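# Reseat two misplaced cartridges flat in the tray

## Task

In the tray that already holds some cartridges, two are out of place: one is tilted with an end resting up on a pocket's rim, and the other is lying on top of neighbouring cartridges. Put each of the two lying flat inside a pocket of that same tray with its label facing up, and finish with both grippers released from them.

## Robot and tools

Robot: two arms, left_arm and right_arm, each with six revolute joints and a parallel gripper. Possible disturbances: a held part may get a short tug, and loose items may get nudged.

Frame: all positions in results share one scene frame in metres. Origin sits on the tabletop midway between the arms, +z is up, +x reaches out across the table, and left_arm is on the +y side. The arm names do not match image left/right. The printed hand position is approximate, worse when the arm is stretched far. The gripper's fingers point along its own +z and close along its own y; end_effector_position is the spot between the pads, roughly 1 cm short of the fingertips.

Command row: always 14 numbers, even when only one arm should move. First left_arm's six joint angles then its opening, then right_arm's six angles then its opening. Joint order inside each arm (used in rows and in every per-joint list of a result): waist, shoulder, wrist yaw, wrist roll, elbow, wrist pitch. Joint values are absolute target angles in radians, the same kind of numbers shown under Joint positions, not offsets. Stated ranges in that row order: waist -2.618 to 3.054, shoulder 0.000 to 3.142, wrist yaw -1.571 to 1.571, wrist roll -2.094 to 2.094, elbow 0.000 to 3.142, wrist pitch -1.571 to 1.571. True ends may differ by up to 0.036 rad. A target more than 0.036 beyond a range end (and beyond the joint's current angle) gets the call rejected; a target past the true end is clipped, and the result then prints "joint sent to its limit" (absence of that line proves nothing). Opening is an absolute value from -1 (shut) to +1 (wide open, 0.094 m pad gap).

execute_actions(actions): a list of up to 15 actions; each action is a table of up to 15 rows, one row per 1/30 s control step. If fewer than 15 rows are given, the last row is repeated to fill the action. An empty list just returns the current state and images.

move(target, speed, blocking): target is one 14-number row of absolute joint angles and openings. All joints travel in lockstep from their current angles, so grippers trace curves. speed (0.01 to 2 rad/s, default 0.5) caps the joint with the longest travel. Paths take 0.5 to 10 s; longer ones are cut off at 10 s. Moves ignore obstacles and the other arm. Finger openings are sent immediately. blocking=false returns after 0.5 s while motion continues; then use wait(0) to check, and wait or stop before sending new rows or moves. The result adds a "move:" line: the ending (done, off_target, moving, held, fault), limits=held or limits=none, and each arm's joint farthest from target. After limits=held the arm may suddenly move much faster.

wait(seconds): 0 to 10 s, arms keep their last command; returns early if a running move ends. stop(): brakes a running move (needs room, more when fast); fingers continue. zoom_image(camera, region): region is [x0, y0, x1, y1] pixels from the top-left, at most 504 by 504. Cameras: cam_head_left, cam_head_right, cam_high, cam_low (504x504), cam_left_wrist, cam_right_wrist (616x616). finished_scene(scene): give the current scene number once the goal is met and stable; irreversible, and the result reports success.

Motion limits: each step, a joint's target is held within a lead of its measured angle (waist 0.202, shoulder 0.258, elbow 0.238, wrist pitch 0.573, wrist yaw and wrist roll 0.522 rad), and targets that would shift the gripper over 70 mm are scaled back. So big changes need several actions; if one is unfinished, resend the remainder. "Joint targets" shows what joints are being driven to now; resend those values to keep a joint still. "joint command not followed" means a clearance check altered some targets; the rest of the row was applied. HELD in step readings marks steps where an arm's row was held back.

Result lines: state line per arm with end_effector_position and end_effector_quat_wxyz; Joint positions and Joint velocities per arm (six joints then pad gap in m); grip_measured on the command scale (each gripper may read up to about 1 mm off, constant per gripper). Torques include offsets, scale errors, friction and noise, so they are rough indicators of load.

Gripping: to hold a part, command an opening below grip_measured, about 0.03 lower for a firm hold, less for a gentle one. Pads push up to roughly 50 to 62 N, less on thin parts, with a short spike on first contact.

Avoid: pushing anything off the table (task fails), collisions or strong pressing between the arms, dropping or slamming parts, fast contacts, and targets set deep beyond a contact, which press harder. An arm blocked by an object keeps pushing until given a new command. Holding loads heats motors: MOTOR HOT from 75 °C, a 10 s stop of that arm at 90 °C, and at 100 °C the arm goes limp and falls. FAULT lines report such stops. The robot keeps its last command while you are composing a reply.

Each tool is called after ">>>" by a JSON object that holds its "fn" and its "kwargs".

## Session

>>> {"fn": "execute_actions", "kwargs": {"actions": []}}

Scene clock: 0.00 s.
left_arm: end_effector_position=(+0.3620, +0.4896, +0.1715) grip_measured=+1.000 end_effector_quat_wxyz=(-0.098, +0.516, +0.720, +0.454) | right_arm: end_effector_position=(+0.2318, -0.1372, +0.2384) grip_measured=+1.000 end_effector_quat_wxyz=(-0.536, +0.795, -0.274, +0.076)
Joint names: [waist, shoulder, wrist yaw, wrist roll, elbow, wrist pitch]
Joint positions: left_arm=[ 0.019  1.383 -0.85   1.5    0.965 -0.62   0.094] | right_arm=[ 0.004  0.988 -0.904 -1.997  0.829 -0.575  0.094]
Joint velocities: left_arm=[ 0.007 -0.012  0.007 -0.007 -0.007 -0.022  0.   ] | right_arm=[ 0.007  0.007  0.037 -0.139 -0.002  0.037  0.   ]
Joint torques (N m, as the arm reports them, + toward a larger angle): no reading
Joint targets: left_arm=[0.019 1.371 -0.859 1.495 0.978 -0.615] | right_arm=[0.004 0.983 -0.917 -1.988 0.834 -0.591]

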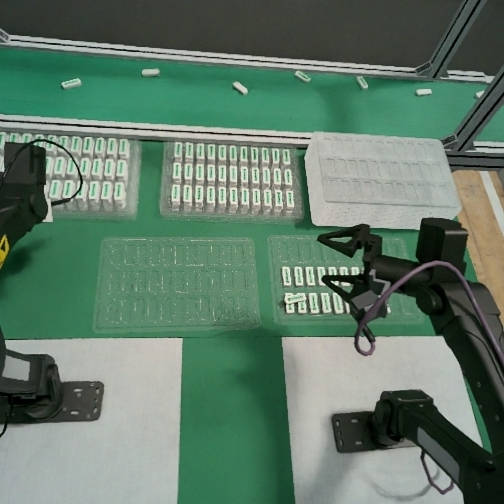

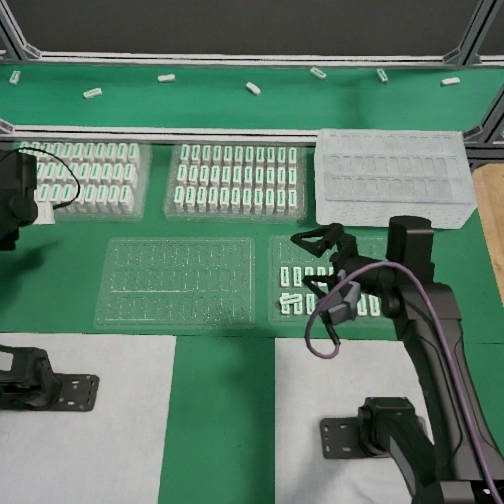

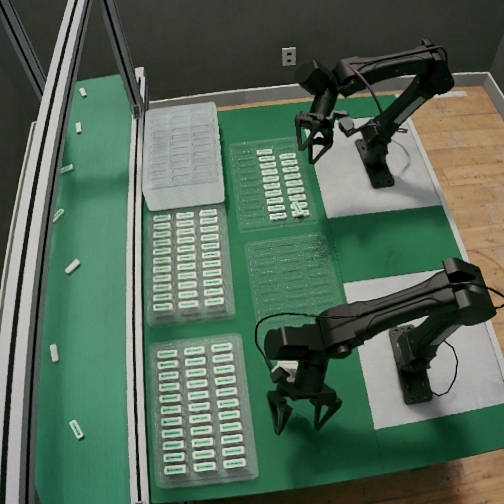

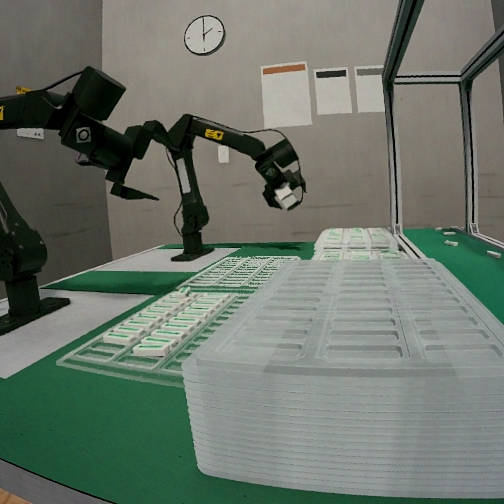

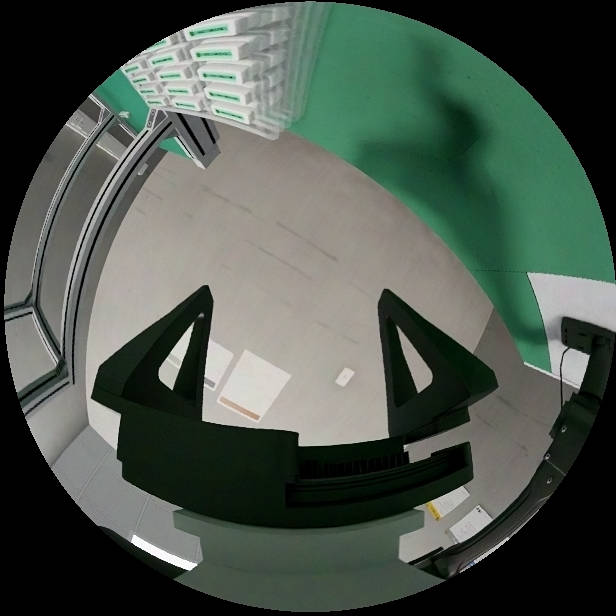

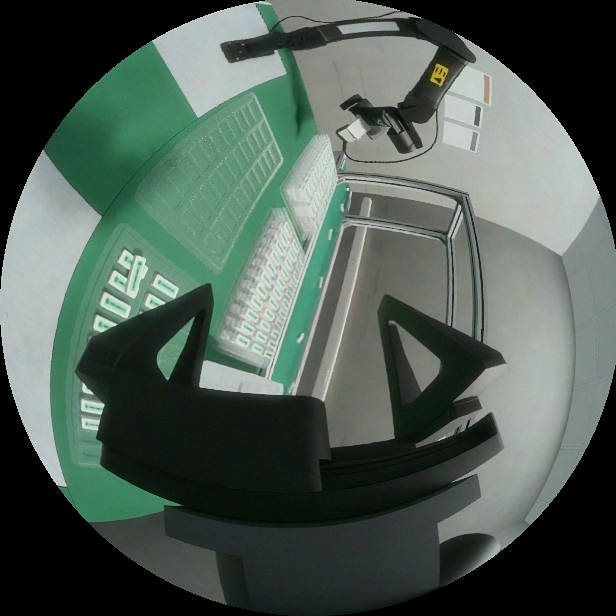

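>>> {"fn": "zoom_image", "kwargs": {"camera": "cam_high", "region": [220,130,330,240]}}

>>> {"fn": "move", "kwargs": {"target": [0.019,1.371,-0.859,1.495,0.978,-0.615,1,0.495,1.77,0,-1.28,1.22,-1.025,-0.4], "speed": 0.6}}

Region (220, 130, 330, 240) of cam_high's 504x504 image, scaled by 4.582, with more detail than that image has.

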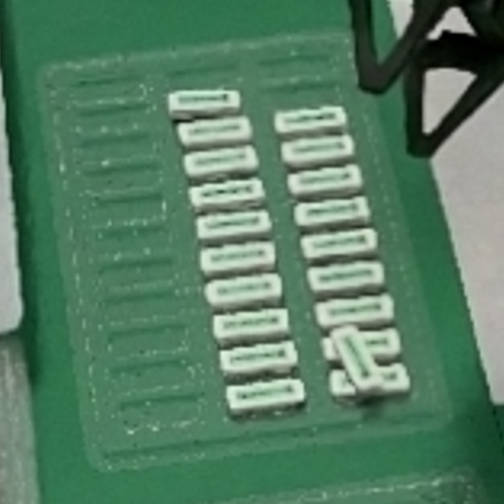

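Scene clock: 8.57 s.
left_arm: end_effector_position=(+0.3621, +0.4894, +0.1713) grip_measured=+1.000 end_effector_quat_wxyz=(-0.097, +0.517, +0.720, +0.454) | right_arm: end_effector_position=(+0.2428, -0.1335, +0.0471) grip_measured=-0.398 end_effector_quat_wxyz=(+0.004, +0.792, -0.610, -0.002)
Joint names: [waist, shoulder, wrist yaw, wrist roll, elbow, wrist pitch]
Joint positions: left_arm=[ 0.019  1.383 -0.849  1.5    0.965 -0.62   0.094] | right_arm=[ 0.489  1.766 -0.    -1.288  1.194 -1.008  0.028]
Joint velocities: left_arm=[ 0.017 -0.002 -0.095  0.007  0.002  0.051  0.   ] | right_arm=[-0.007  0.002  0.066 -0.095 -0.012 -0.007 -0.002]
Joint torques (N m, as the arm reports them, + toward a larger angle): left_arm=[-0.01 -5.35 -0.41 -0.06  6.91  1.04] | right_arm=[ 0.55 -8.58 -0.04  0.1   9.24  0.22]
Joint targets: left_arm=[0.019 1.371 -0.859 1.495 0.978 -0.615] | right_arm=[0.495 1.770 0.000 -1.280 1.220 -1.025]
move: off_target (right_arm); limits=none; left_arm: farthest joint: the elbow, 0.013 radians from its target (0.013 radians at the start); right_arm: farthest joint: the elbow, 0.026 radians from its target (0.391 radians at the start)

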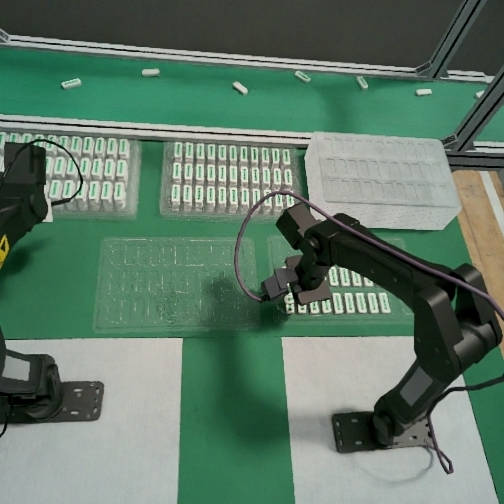

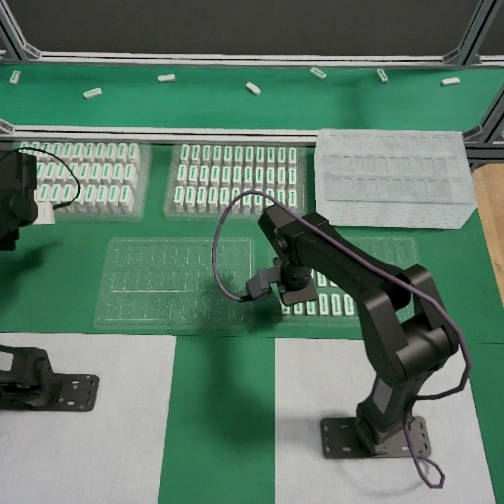

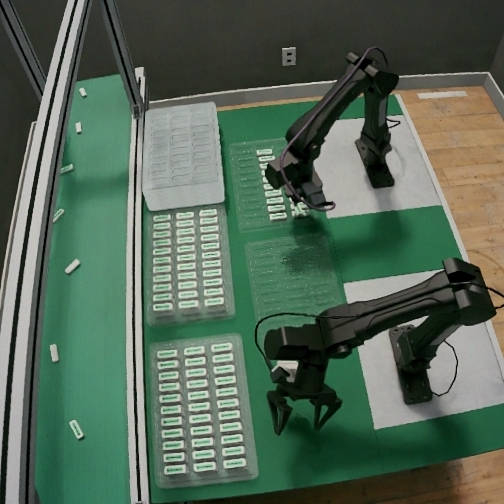

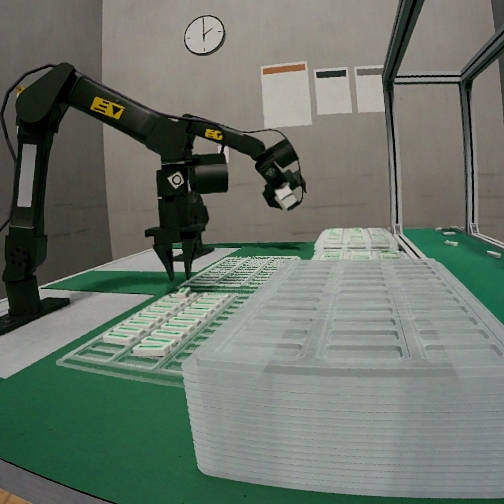

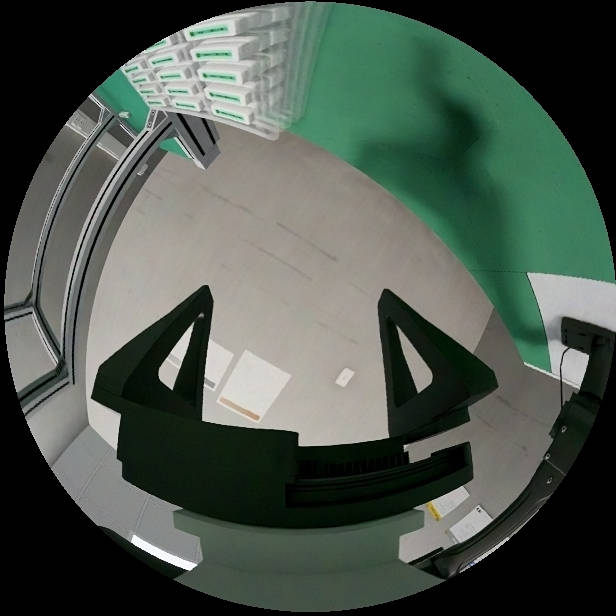

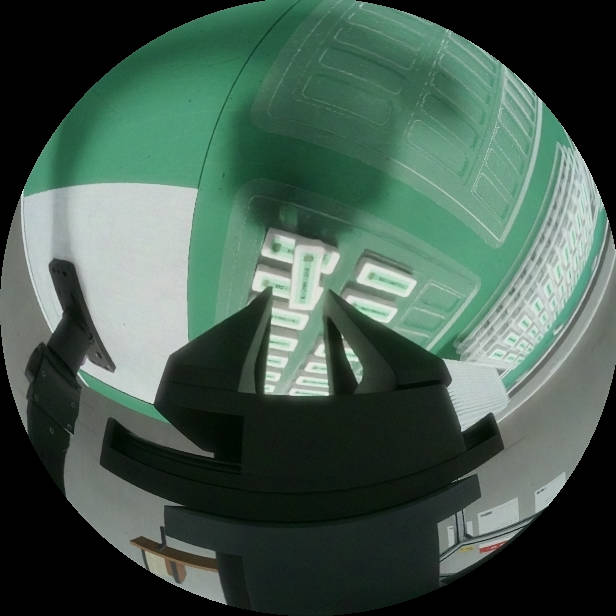

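>>> {"fn": "move", "kwargs": {"target": [0.019,1.371,-0.859,1.495,0.978,-0.615,1,0.475,1.8,0,1.87,1.165,-0.94,-0.35], "speed": 1.5}}

Scene clock: 12.53 s.
left_arm: end_effector_position=(+0.3622, +0.4892, +0.1711) grip_measured=+1.000 end_effector_quat_wxyz=(-0.097, +0.517, +0.720, +0.453) | right_arm: end_effector_position=(+0.2511, -0.1286, +0.0388) grip_measured=-0.352 end_effector_quat_wxyz=(+0.004, +0.613, +0.790, +0.011)
Joint names: [waist, shoulder, wrist yaw, wrist roll, elbow, wrist pitch]
Joint positions: left_arm=[ 0.019  1.383 -0.847  1.5    0.965 -0.62   0.094] | right_arm=[ 0.489  1.782 -0.     1.862  1.178 -0.943  0.03 ]
Joint velocities: left_arm=[ 0.007  0.002 -0.081 -0.066 -0.012  0.022  0.   ] | right_arm=[-0.022 -0.017  0.007 -0.022  0.007  0.007 -0.001]
Joint torques (N m, as the arm reports them, + toward a larger angle): left_arm=[-0.01 -5.35 -0.42 -0.07  6.91  1.04] | right_arm=[-1.17 -7.59 -0.03  0.08  5.72  0.47]
Joint targets: left_arm=[0.019 1.371 -0.859 1.495 0.978 -0.615] | right_arm=[0.475 1.800 0.000 1.870 1.165 -0.940]
move: done; limits=none; left_arm: farthest joint: the elbow, 0.013 radians from its target (0.013 radians at the start); right_arm: farthest joint: the shoulder, 0.018 radians from its target (0.034 radians at the start)

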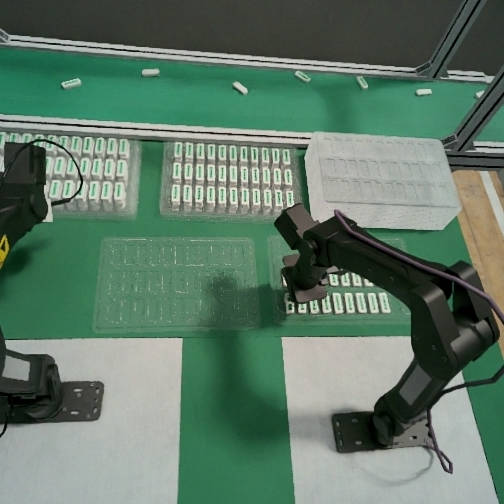

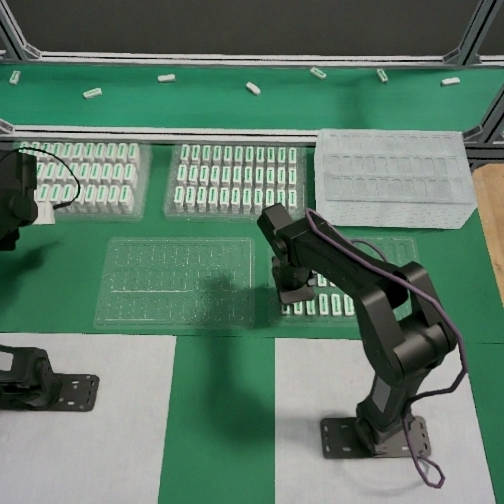

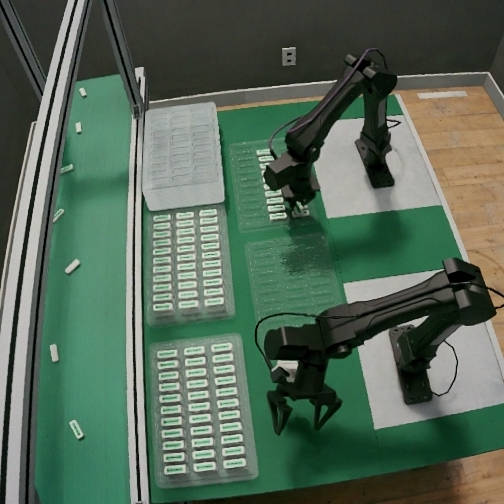

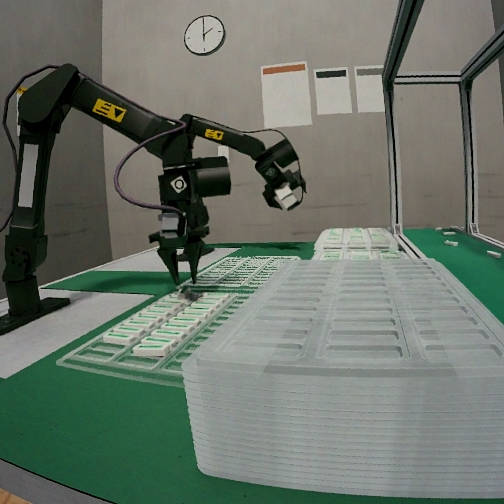

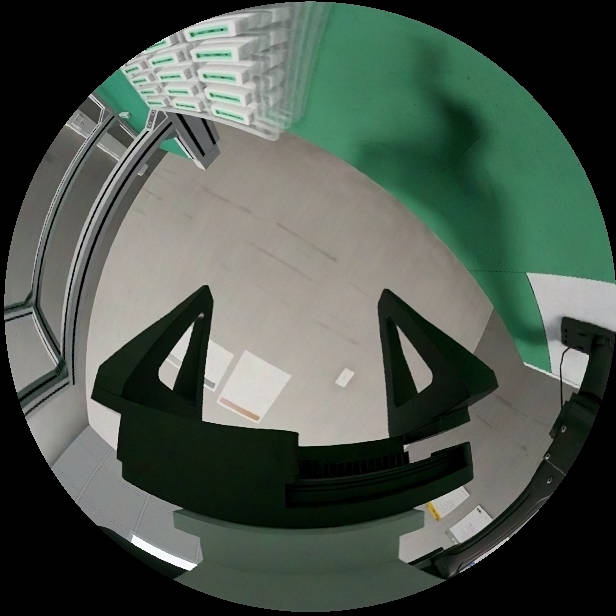

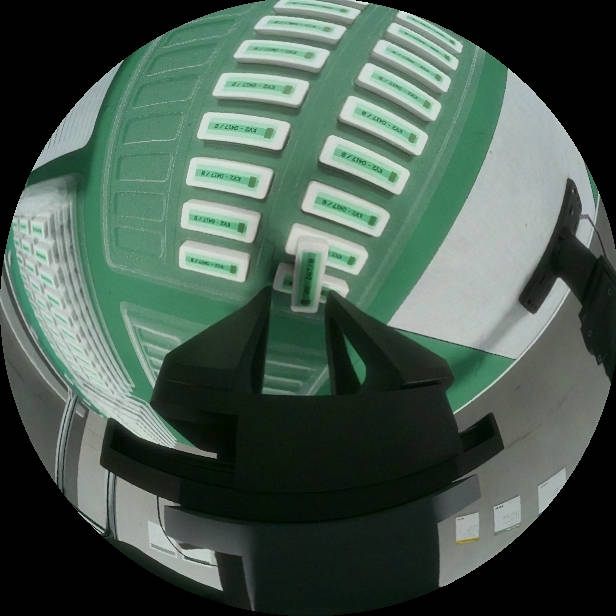

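>>> {"fn": "move", "kwargs": {"target": [0.019,1.371,-0.859,1.495,0.978,-0.615,1,0.472,1.828,0,1.87,1.134,-0.905,-0.35], "speed": 0.06}}

>>> {"fn": "zoom_image", "kwargs": {"camera": "cam_low", "region": [140,250,230,340]}}

Scene clock: 14.27 s.
left_arm: end_effector_position=(+0.3623, +0.4891, +0.1710) grip_measured=+1.000 end_effector_quat_wxyz=(-0.096, +0.517, +0.720, +0.453) | right_arm: end_effector_position=(+0.2476, -0.1331, +0.0217) grip_measured=-0.352 end_effector_quat_wxyz=(-0.002, +0.616, +0.787, -0.003)
Joint names: [waist, shoulder, wrist yaw, wrist roll, elbow, wrist pitch]
Joint positions: left_arm=[ 0.019  1.383 -0.846  1.5    0.965 -0.62   0.094] | right_arm=[ 0.482  1.815 -0.001  1.863  1.147 -0.909  0.03 ]
Joint velocities: left_arm=[-0.012 -0.012 -0.066 -0.007  0.002  0.022  0.   ] | right_arm=[ 0.017 -0.012 -0.066  0.022 -0.012  0.022  0.   ]
Joint torques (N m, as the arm reports them, + toward a larger angle): left_arm=[-0.02 -5.35 -0.43 -0.07  6.9   1.04] | right_arm=[-0.83 -8.22 -0.03  0.1   5.56  0.41]
Joint targets: left_arm=[0.019 1.371 -0.859 1.495 0.978 -0.615] | right_arm=[0.472 1.828 -0.000 1.870 1.134 -0.905]
move: done; limits=none; left_arm: farthest joint: the elbow, 0.013 radians from its target (0.013 radians at the start); right_arm: farthest joint: the shoulder, 0.013 radians from its target (0.046 radians at the start)

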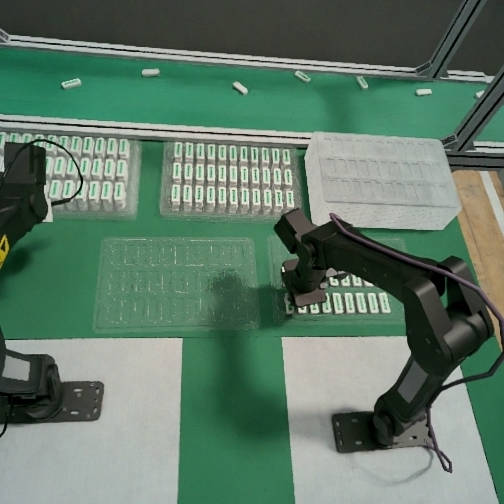

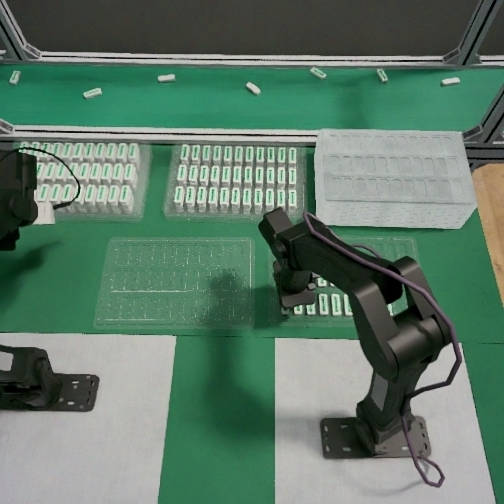

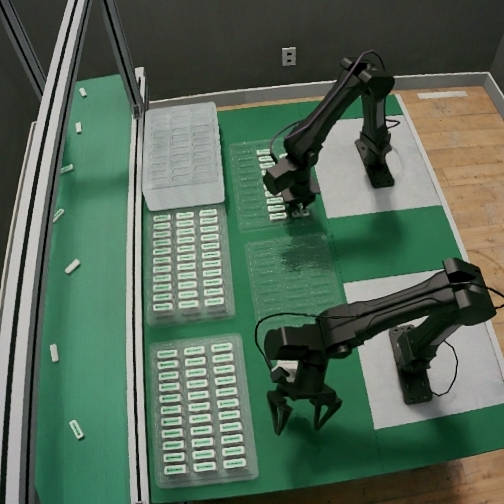

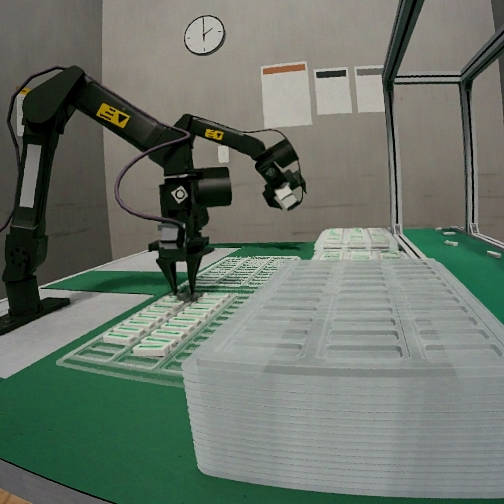

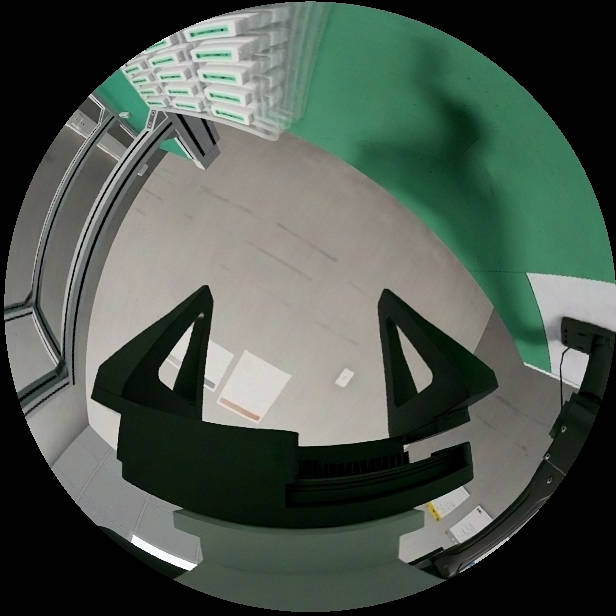

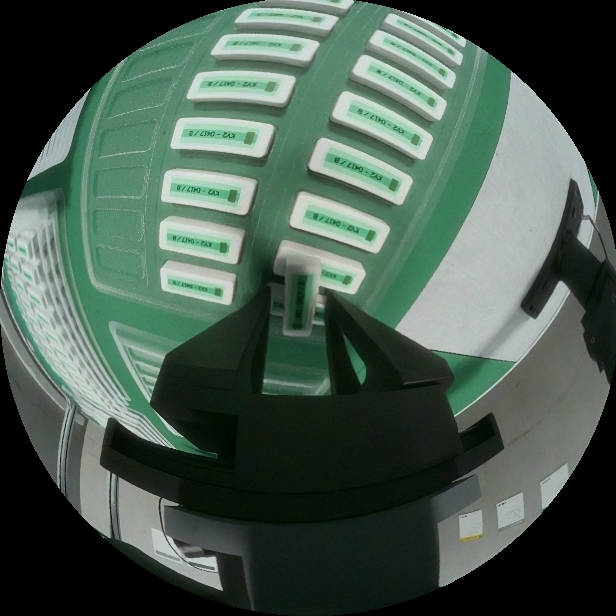

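Region (140, 250, 230, 340) of cam_low's 504x504 image, scaled by 5.600, with more detail than that image has.

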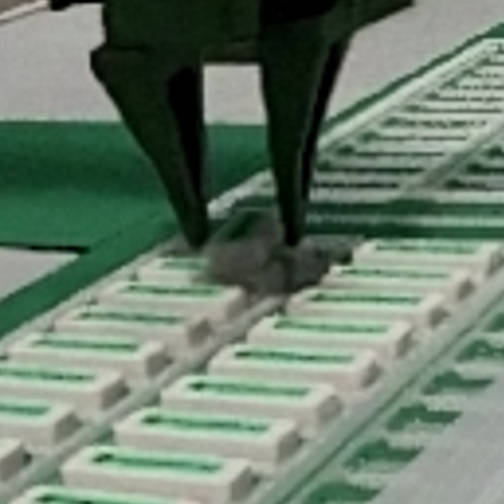

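>>> {"fn": "move", "kwargs": {"target": [0.019,1.371,-0.859,1.495,0.978,-0.615,1,0.472,1.836,0,1.87,1.134,-0.905,-0.5]}}

>>> {"fn": "move", "kwargs": {"target": [0.019,1.371,-0.859,1.495,0.978,-0.615,1,0.472,1.836,0,1.87,1.134,-0.905,-0.7]}}

>>> {"fn": "move", "kwargs": {"target": [0.019,1.371,-0.859,1.495,0.978,-0.615,1,0.472,1.7,0,1.87,1.134,-1.01,-0.7], "speed": 0.2}}

>>> {"fn": "move", "kwargs": {"target": [0.019,1.371,-0.859,1.495,0.978,-0.615,1,-0.43,1.685,0,-0.39,1.045,-0.9,-0.7], "speed": 0.9}}

>>> {"fn": "zoom_image", "kwargs": {"camera": "cam_right_wrist", "region": [180,140,430,390]}}

Scene clock: 16.13 s.
left_arm: end_effector_position=(+0.3623, +0.4890, +0.1709) grip_measured=+1.000 end_effector_quat_wxyz=(-0.096, +0.517, +0.720, +0.453) | right_arm: end_effector_position=(+0.2478, -0.1330, +0.0217) grip_measured=-0.498 end_effector_quat_wxyz=(-0.002, +0.617, +0.787, -0.002)
Joint names: [waist, shoulder, wrist yaw, wrist roll, elbow, wrist pitch]
Joint positions: left_arm=[ 0.019  1.383 -0.846  1.5    0.965 -0.62   0.094] | right_arm=[ 0.482  1.815 -0.001  1.863  1.147 -0.908  0.024]
Joint velocities: left_arm=[ 0.002 -0.002  0.022 -0.022  0.007 -0.037  0.   ] | right_arm=[ 0.007  0.002 -0.022  0.022 -0.007  0.007 -0.001]
Joint torques (N m, as the arm reports them, + toward a larger angle): left_arm=[-0.01 -5.34 -0.44 -0.07  6.91  1.04] | right_arm=[-0.8  -7.53 -0.02  0.1   5.56  0.42]
Joint targets: left_arm=[0.019 1.371 -0.859 1.495 0.978 -0.615] | right_arm=[0.472 1.836 0.000 1.870 1.134 -0.905]
move: off_target (right_arm); limits=none; left_arm: farthest joint: the elbow, 0.013 radians from its target (0.013 radians at the start); right_arm: farthest joint: the shoulder, 0.021 radians from its target (0.021 radians at the start)

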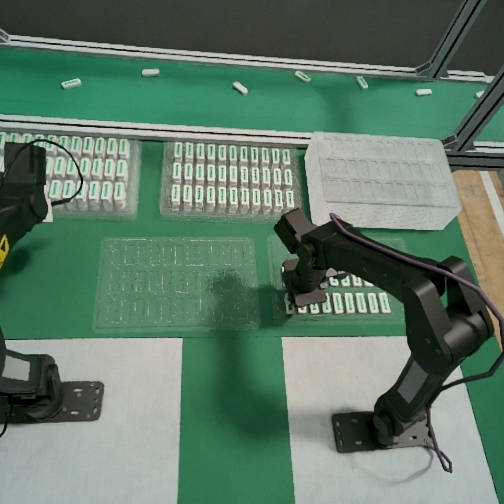

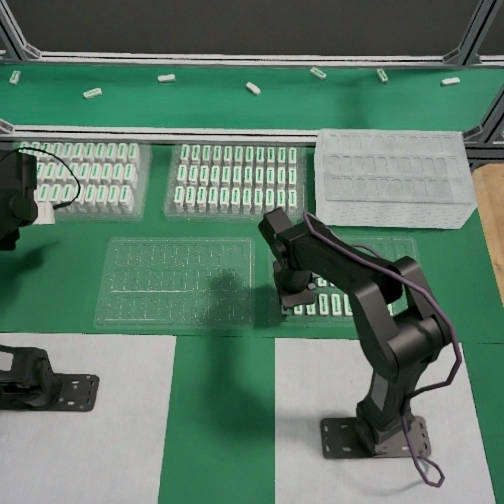

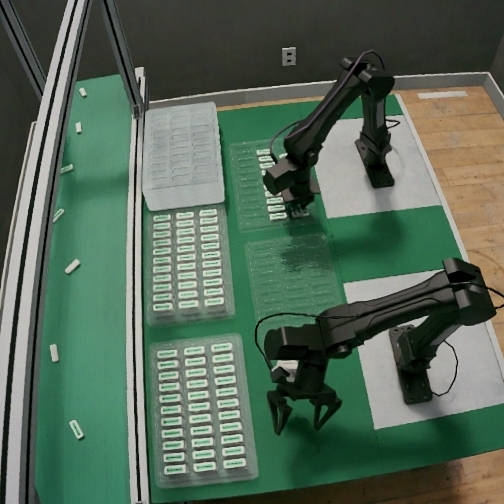

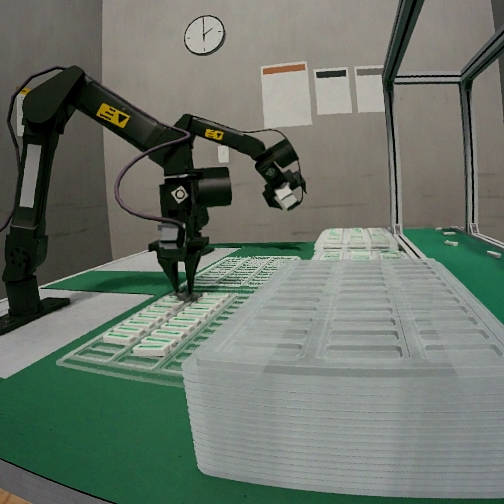

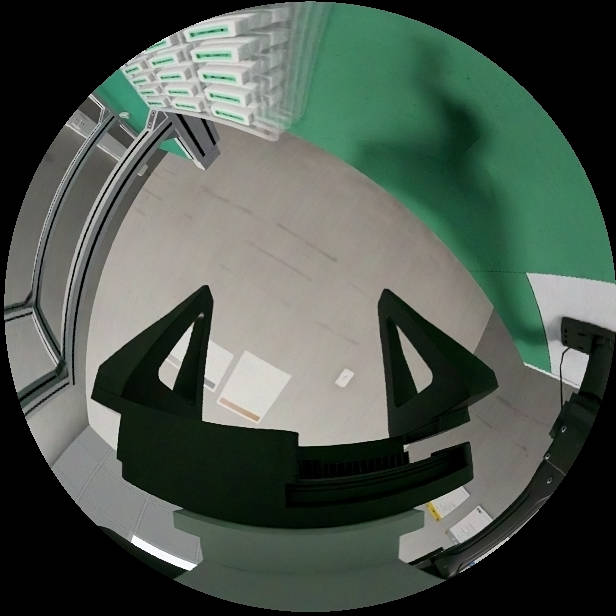

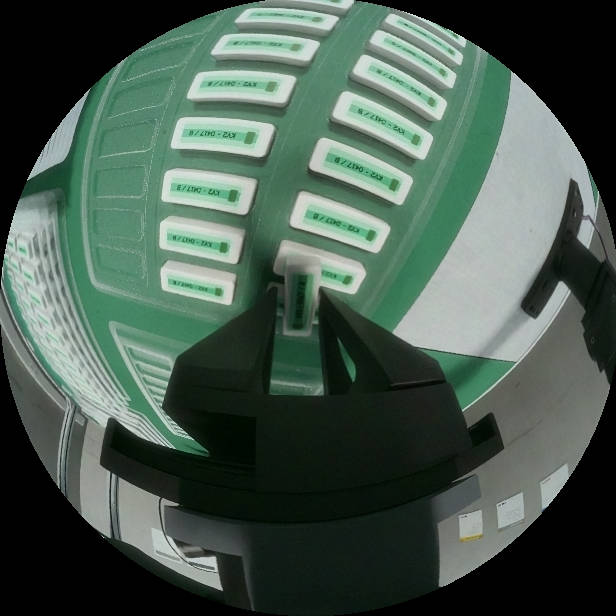

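Scene clock: 16.83 s.
left_arm: end_effector_position=(+0.3624, +0.4889, +0.1708) grip_measured=+1.000 end_effector_quat_wxyz=(-0.096, +0.517, +0.720, +0.453) | right_arm: end_effector_position=(+0.2477, -0.1329, +0.0217) grip_measured=-0.667 end_effector_quat_wxyz=(-0.002, +0.617, +0.787, -0.002)
Joint names: [waist, shoulder, wrist yaw, wrist roll, elbow, wrist pitch]
Joint positions: left_arm=[ 0.019  1.383 -0.845  1.5    0.965 -0.62   0.094] | right_arm=[ 0.482  1.815 -0.002  1.863  1.147 -0.908  0.016]
Joint velocities: left_arm=[ 0.002 -0.012 -0.007 -0.022 -0.012 -0.007  0.   ] | right_arm=[-0.007  0.012 -0.007  0.007 -0.017  0.037 -0.   ]
Joint torques (N m, as the arm reports them, + toward a larger angle): left_arm=[-0.03 -5.35 -0.45 -0.07  6.92  1.05] | right_arm=[-0.8  -7.53 -0.02  0.1   5.56  0.42]
Joint targets: left_arm=[0.019 1.371 -0.859 1.495 0.978 -0.615] | right_arm=[0.472 1.836 -0.000 1.870 1.134 -0.905]
move: off_target (right_arm); limits=none; left_arm: farthest joint: the wrist yaw, 0.014 radians from its target (0.013 radians at the start); right_arm: farthest joint: the shoulder, 0.021 radians from its target (0.021 radians at the start)

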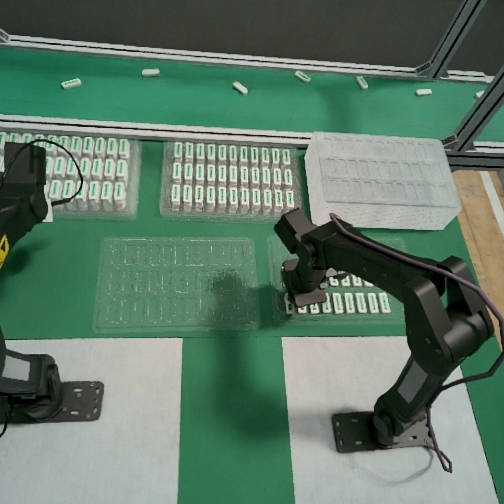

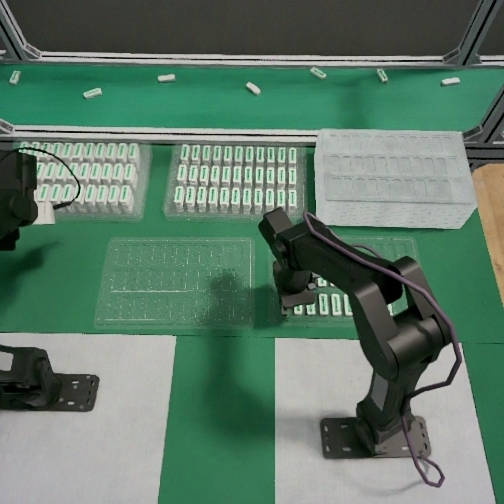

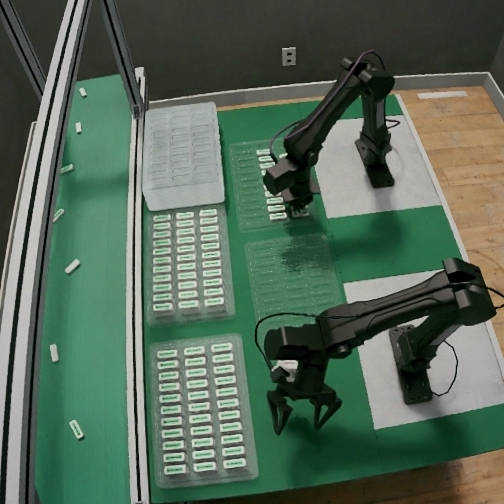

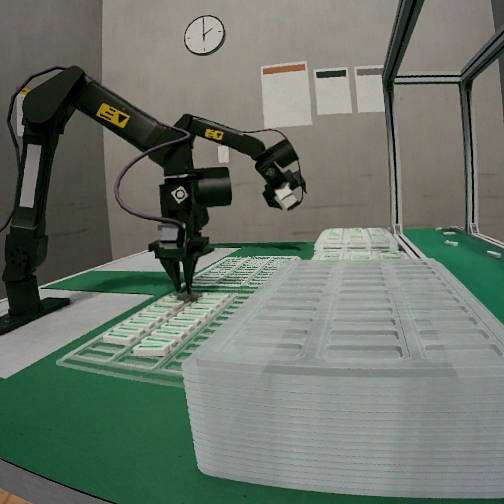

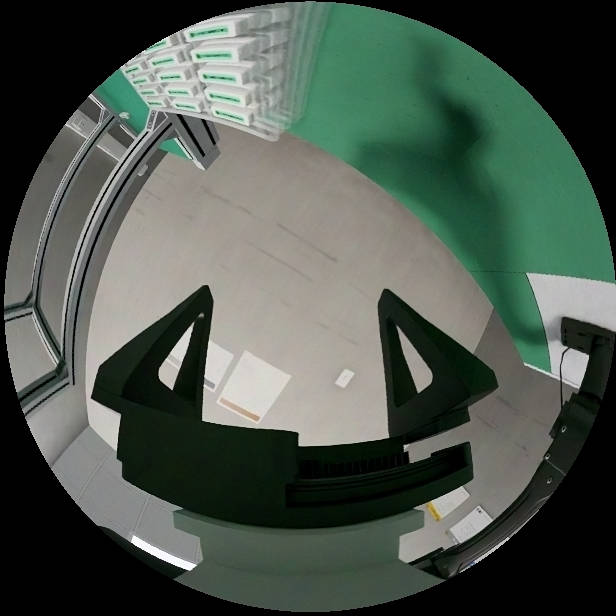

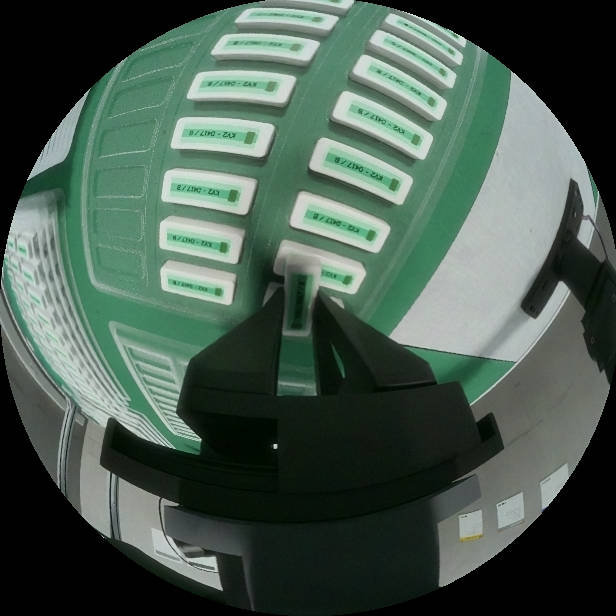

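Scene clock: 17.97 s.
left_arm: end_effector_position=(+0.3624, +0.4889, +0.1708) grip_measured=+1.000 end_effector_quat_wxyz=(-0.096, +0.517, +0.720, +0.453) | right_arm: end_effector_position=(+0.2373, -0.1391, +0.0489) grip_measured=-0.667 end_effector_quat_wxyz=(+0.001, +0.617, +0.787, +0.004)
Joint names: [waist, shoulder, wrist yaw, wrist roll, elbow, wrist pitch]
Joint positions: left_arm=[ 0.019  1.383 -0.845  1.5    0.965 -0.62   0.094] | right_arm=[ 0.482  1.72  -0.002  1.863  1.147 -0.989  0.016]
Joint velocities: left_arm=[-0.002 -0.022  0.007  0.007 -0.012  0.022  0.   ] | right_arm=[-0.002  0.002  0.022  0.037 -0.002 -0.022 -0.   ]
Joint torques (N m, as the arm reports them, + toward a larger angle): left_arm=[-0.02 -5.35 -0.45 -0.06  6.91  1.04] | right_arm=[-0.82 -9.94 -0.01  0.09  5.82  0.21]
Joint targets: left_arm=[0.019 1.371 -0.859 1.495 0.978 -0.615] | right_arm=[0.472 1.700 0.000 1.870 1.134 -1.010]
move: off_target (right_arm); limits=none; left_arm: farthest joint: the wrist yaw, 0.014 radians from its target (0.014 radians at the start); right_arm: farthest joint: the wrist pitch, 0.021 radians from its target (0.102 radians at the start)

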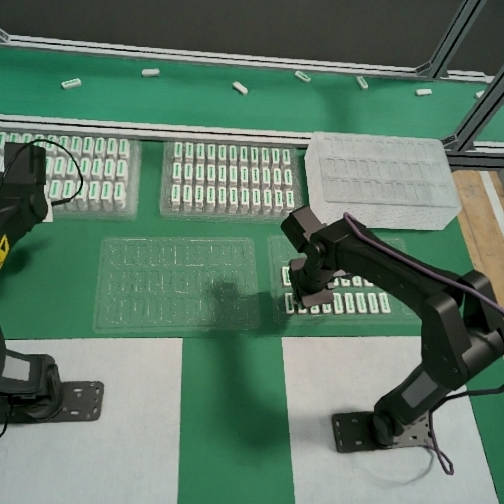

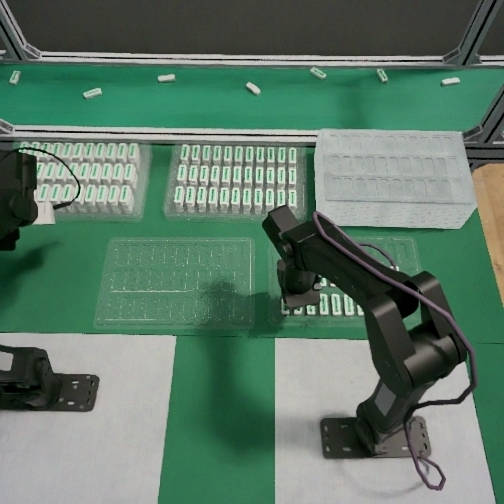

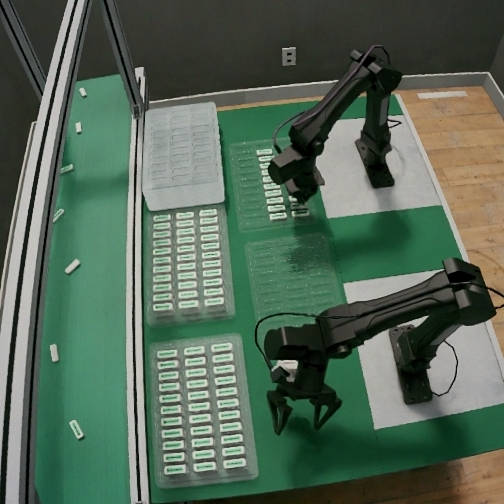

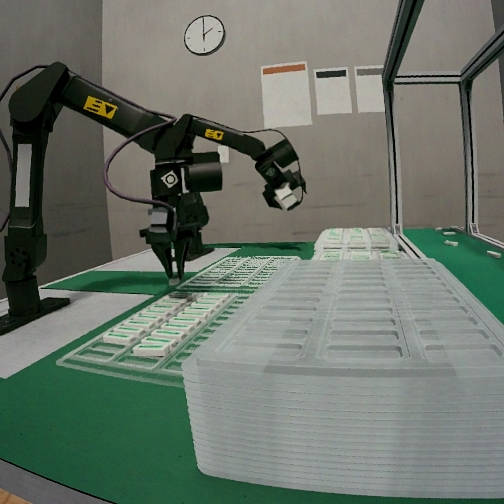

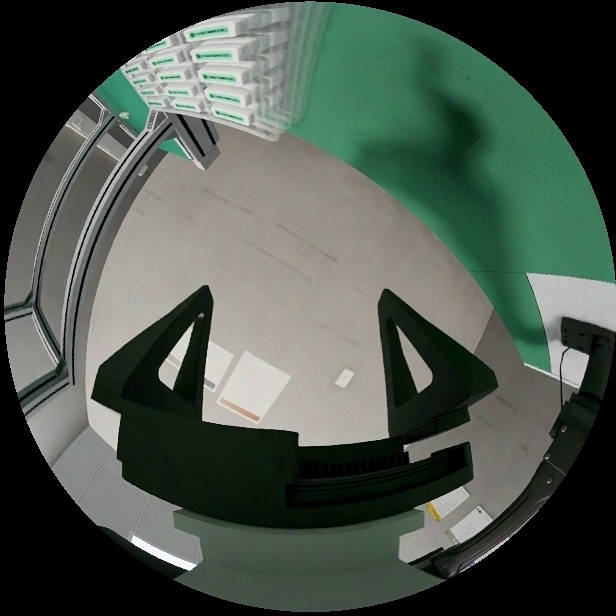

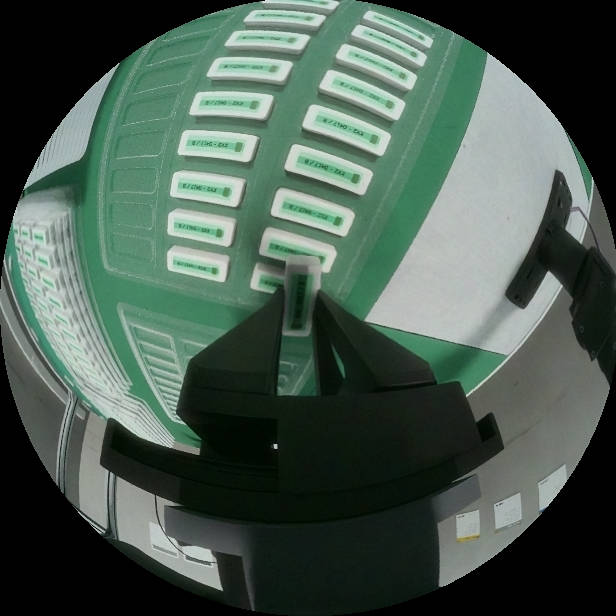

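Scene clock: 21.40 s.
left_arm: end_effector_position=(+0.3624, +0.4889, +0.1708) grip_measured=+1.000 end_effector_quat_wxyz=(-0.096, +0.517, +0.720, +0.453) | right_arm: end_effector_position=(+0.2496, -0.3959, +0.0308) grip_measured=-0.667 end_effector_quat_wxyz=(+0.003, -0.006, +1.000, +0.000)
Joint names: [waist, shoulder, wrist yaw, wrist roll, elbow, wrist pitch]
Joint positions: left_arm=[ 0.019  1.383 -0.845  1.5    0.965 -0.62   0.094] | right_arm=[-0.423  1.708 -0.003 -0.382  1.057 -0.914  0.016]
Joint velocities: left_arm=[ 0.002  0.002  0.037 -0.007  0.002  0.037  0.   ] | right_arm=[ 0.012  0.002  0.007 -0.037 -0.002 -0.037  0.   ]
Joint torques (N m, as the arm reports them, + toward a larger angle): left_arm=[-0.02 -5.35 -0.45 -0.07  6.92  1.04] | right_arm=[ -0.54 -10.06  -0.01  -0.03   5.73   0.54]
Joint targets: left_arm=[0.019 1.371 -0.859 1.495 0.978 -0.615] | right_arm=[-0.430 1.685 0.000 -0.390 1.045 -0.900]
move: off_target (right_arm); limits=none; left_arm: farthest joint: the wrist yaw, 0.014 radians from its target (0.014 radians at the start); right_arm: farthest joint: the shoulder, 0.023 radians from its target (0.035 radians at the start)

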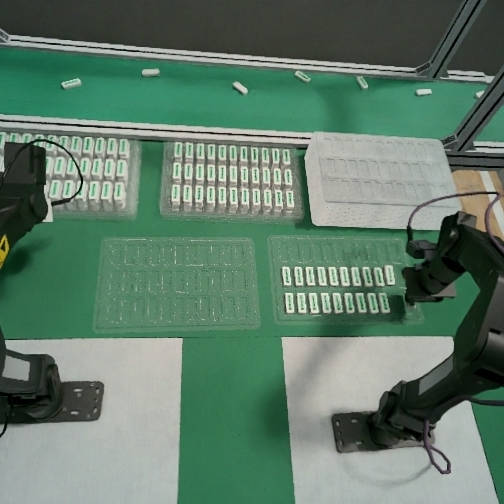

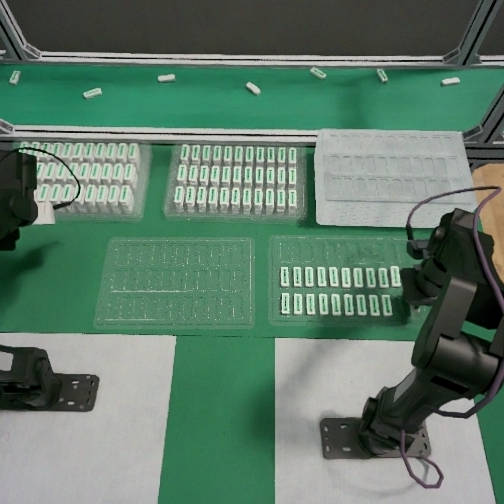

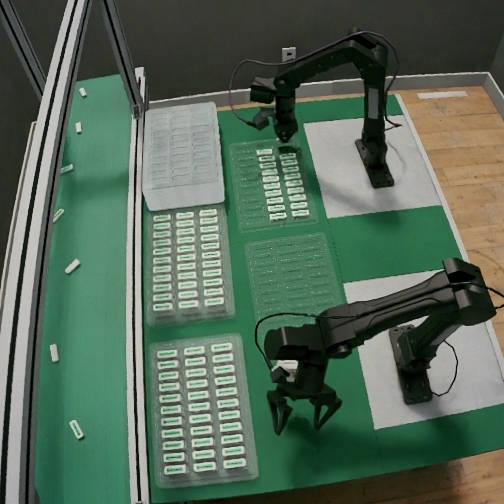

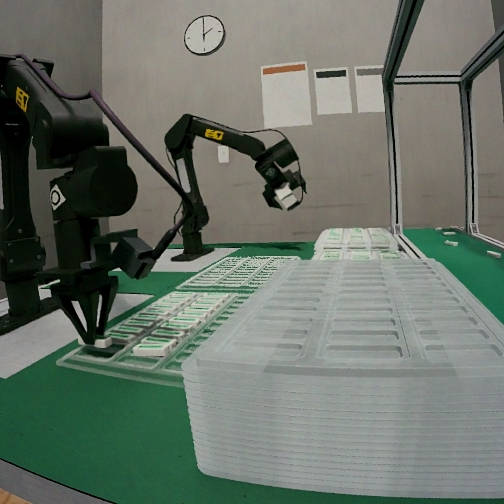

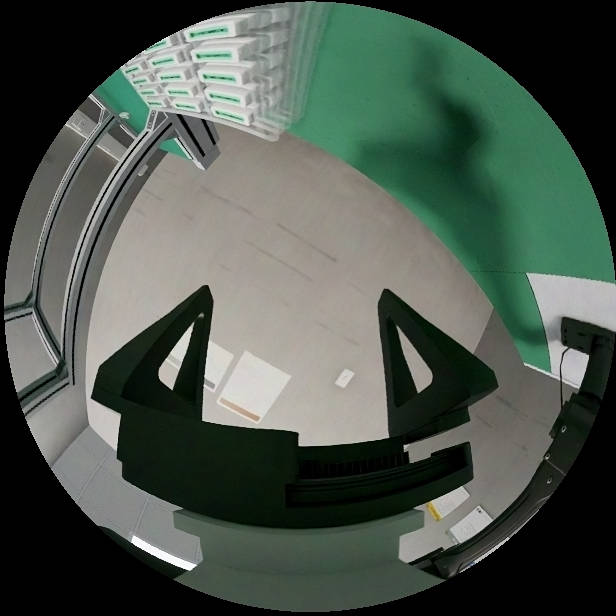

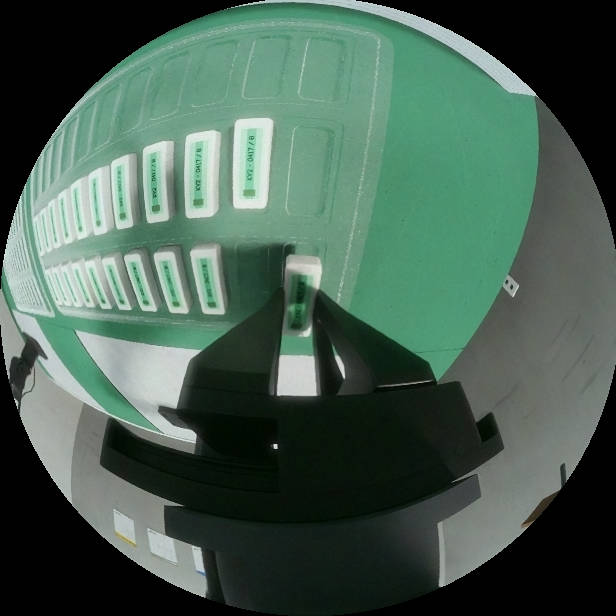

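Region (180, 140, 430, 390) of cam_right_wrist's 616x616 image, scaled by 2.016, with more detail than that image has.

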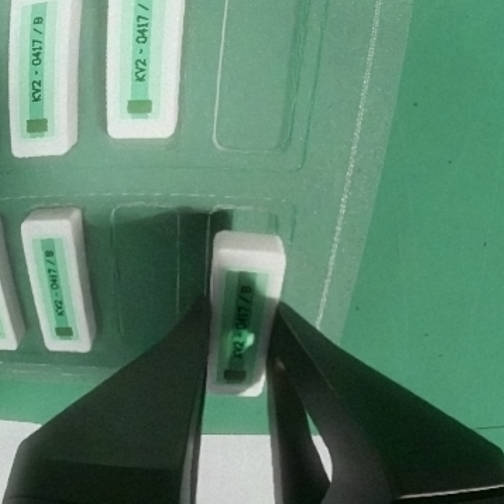

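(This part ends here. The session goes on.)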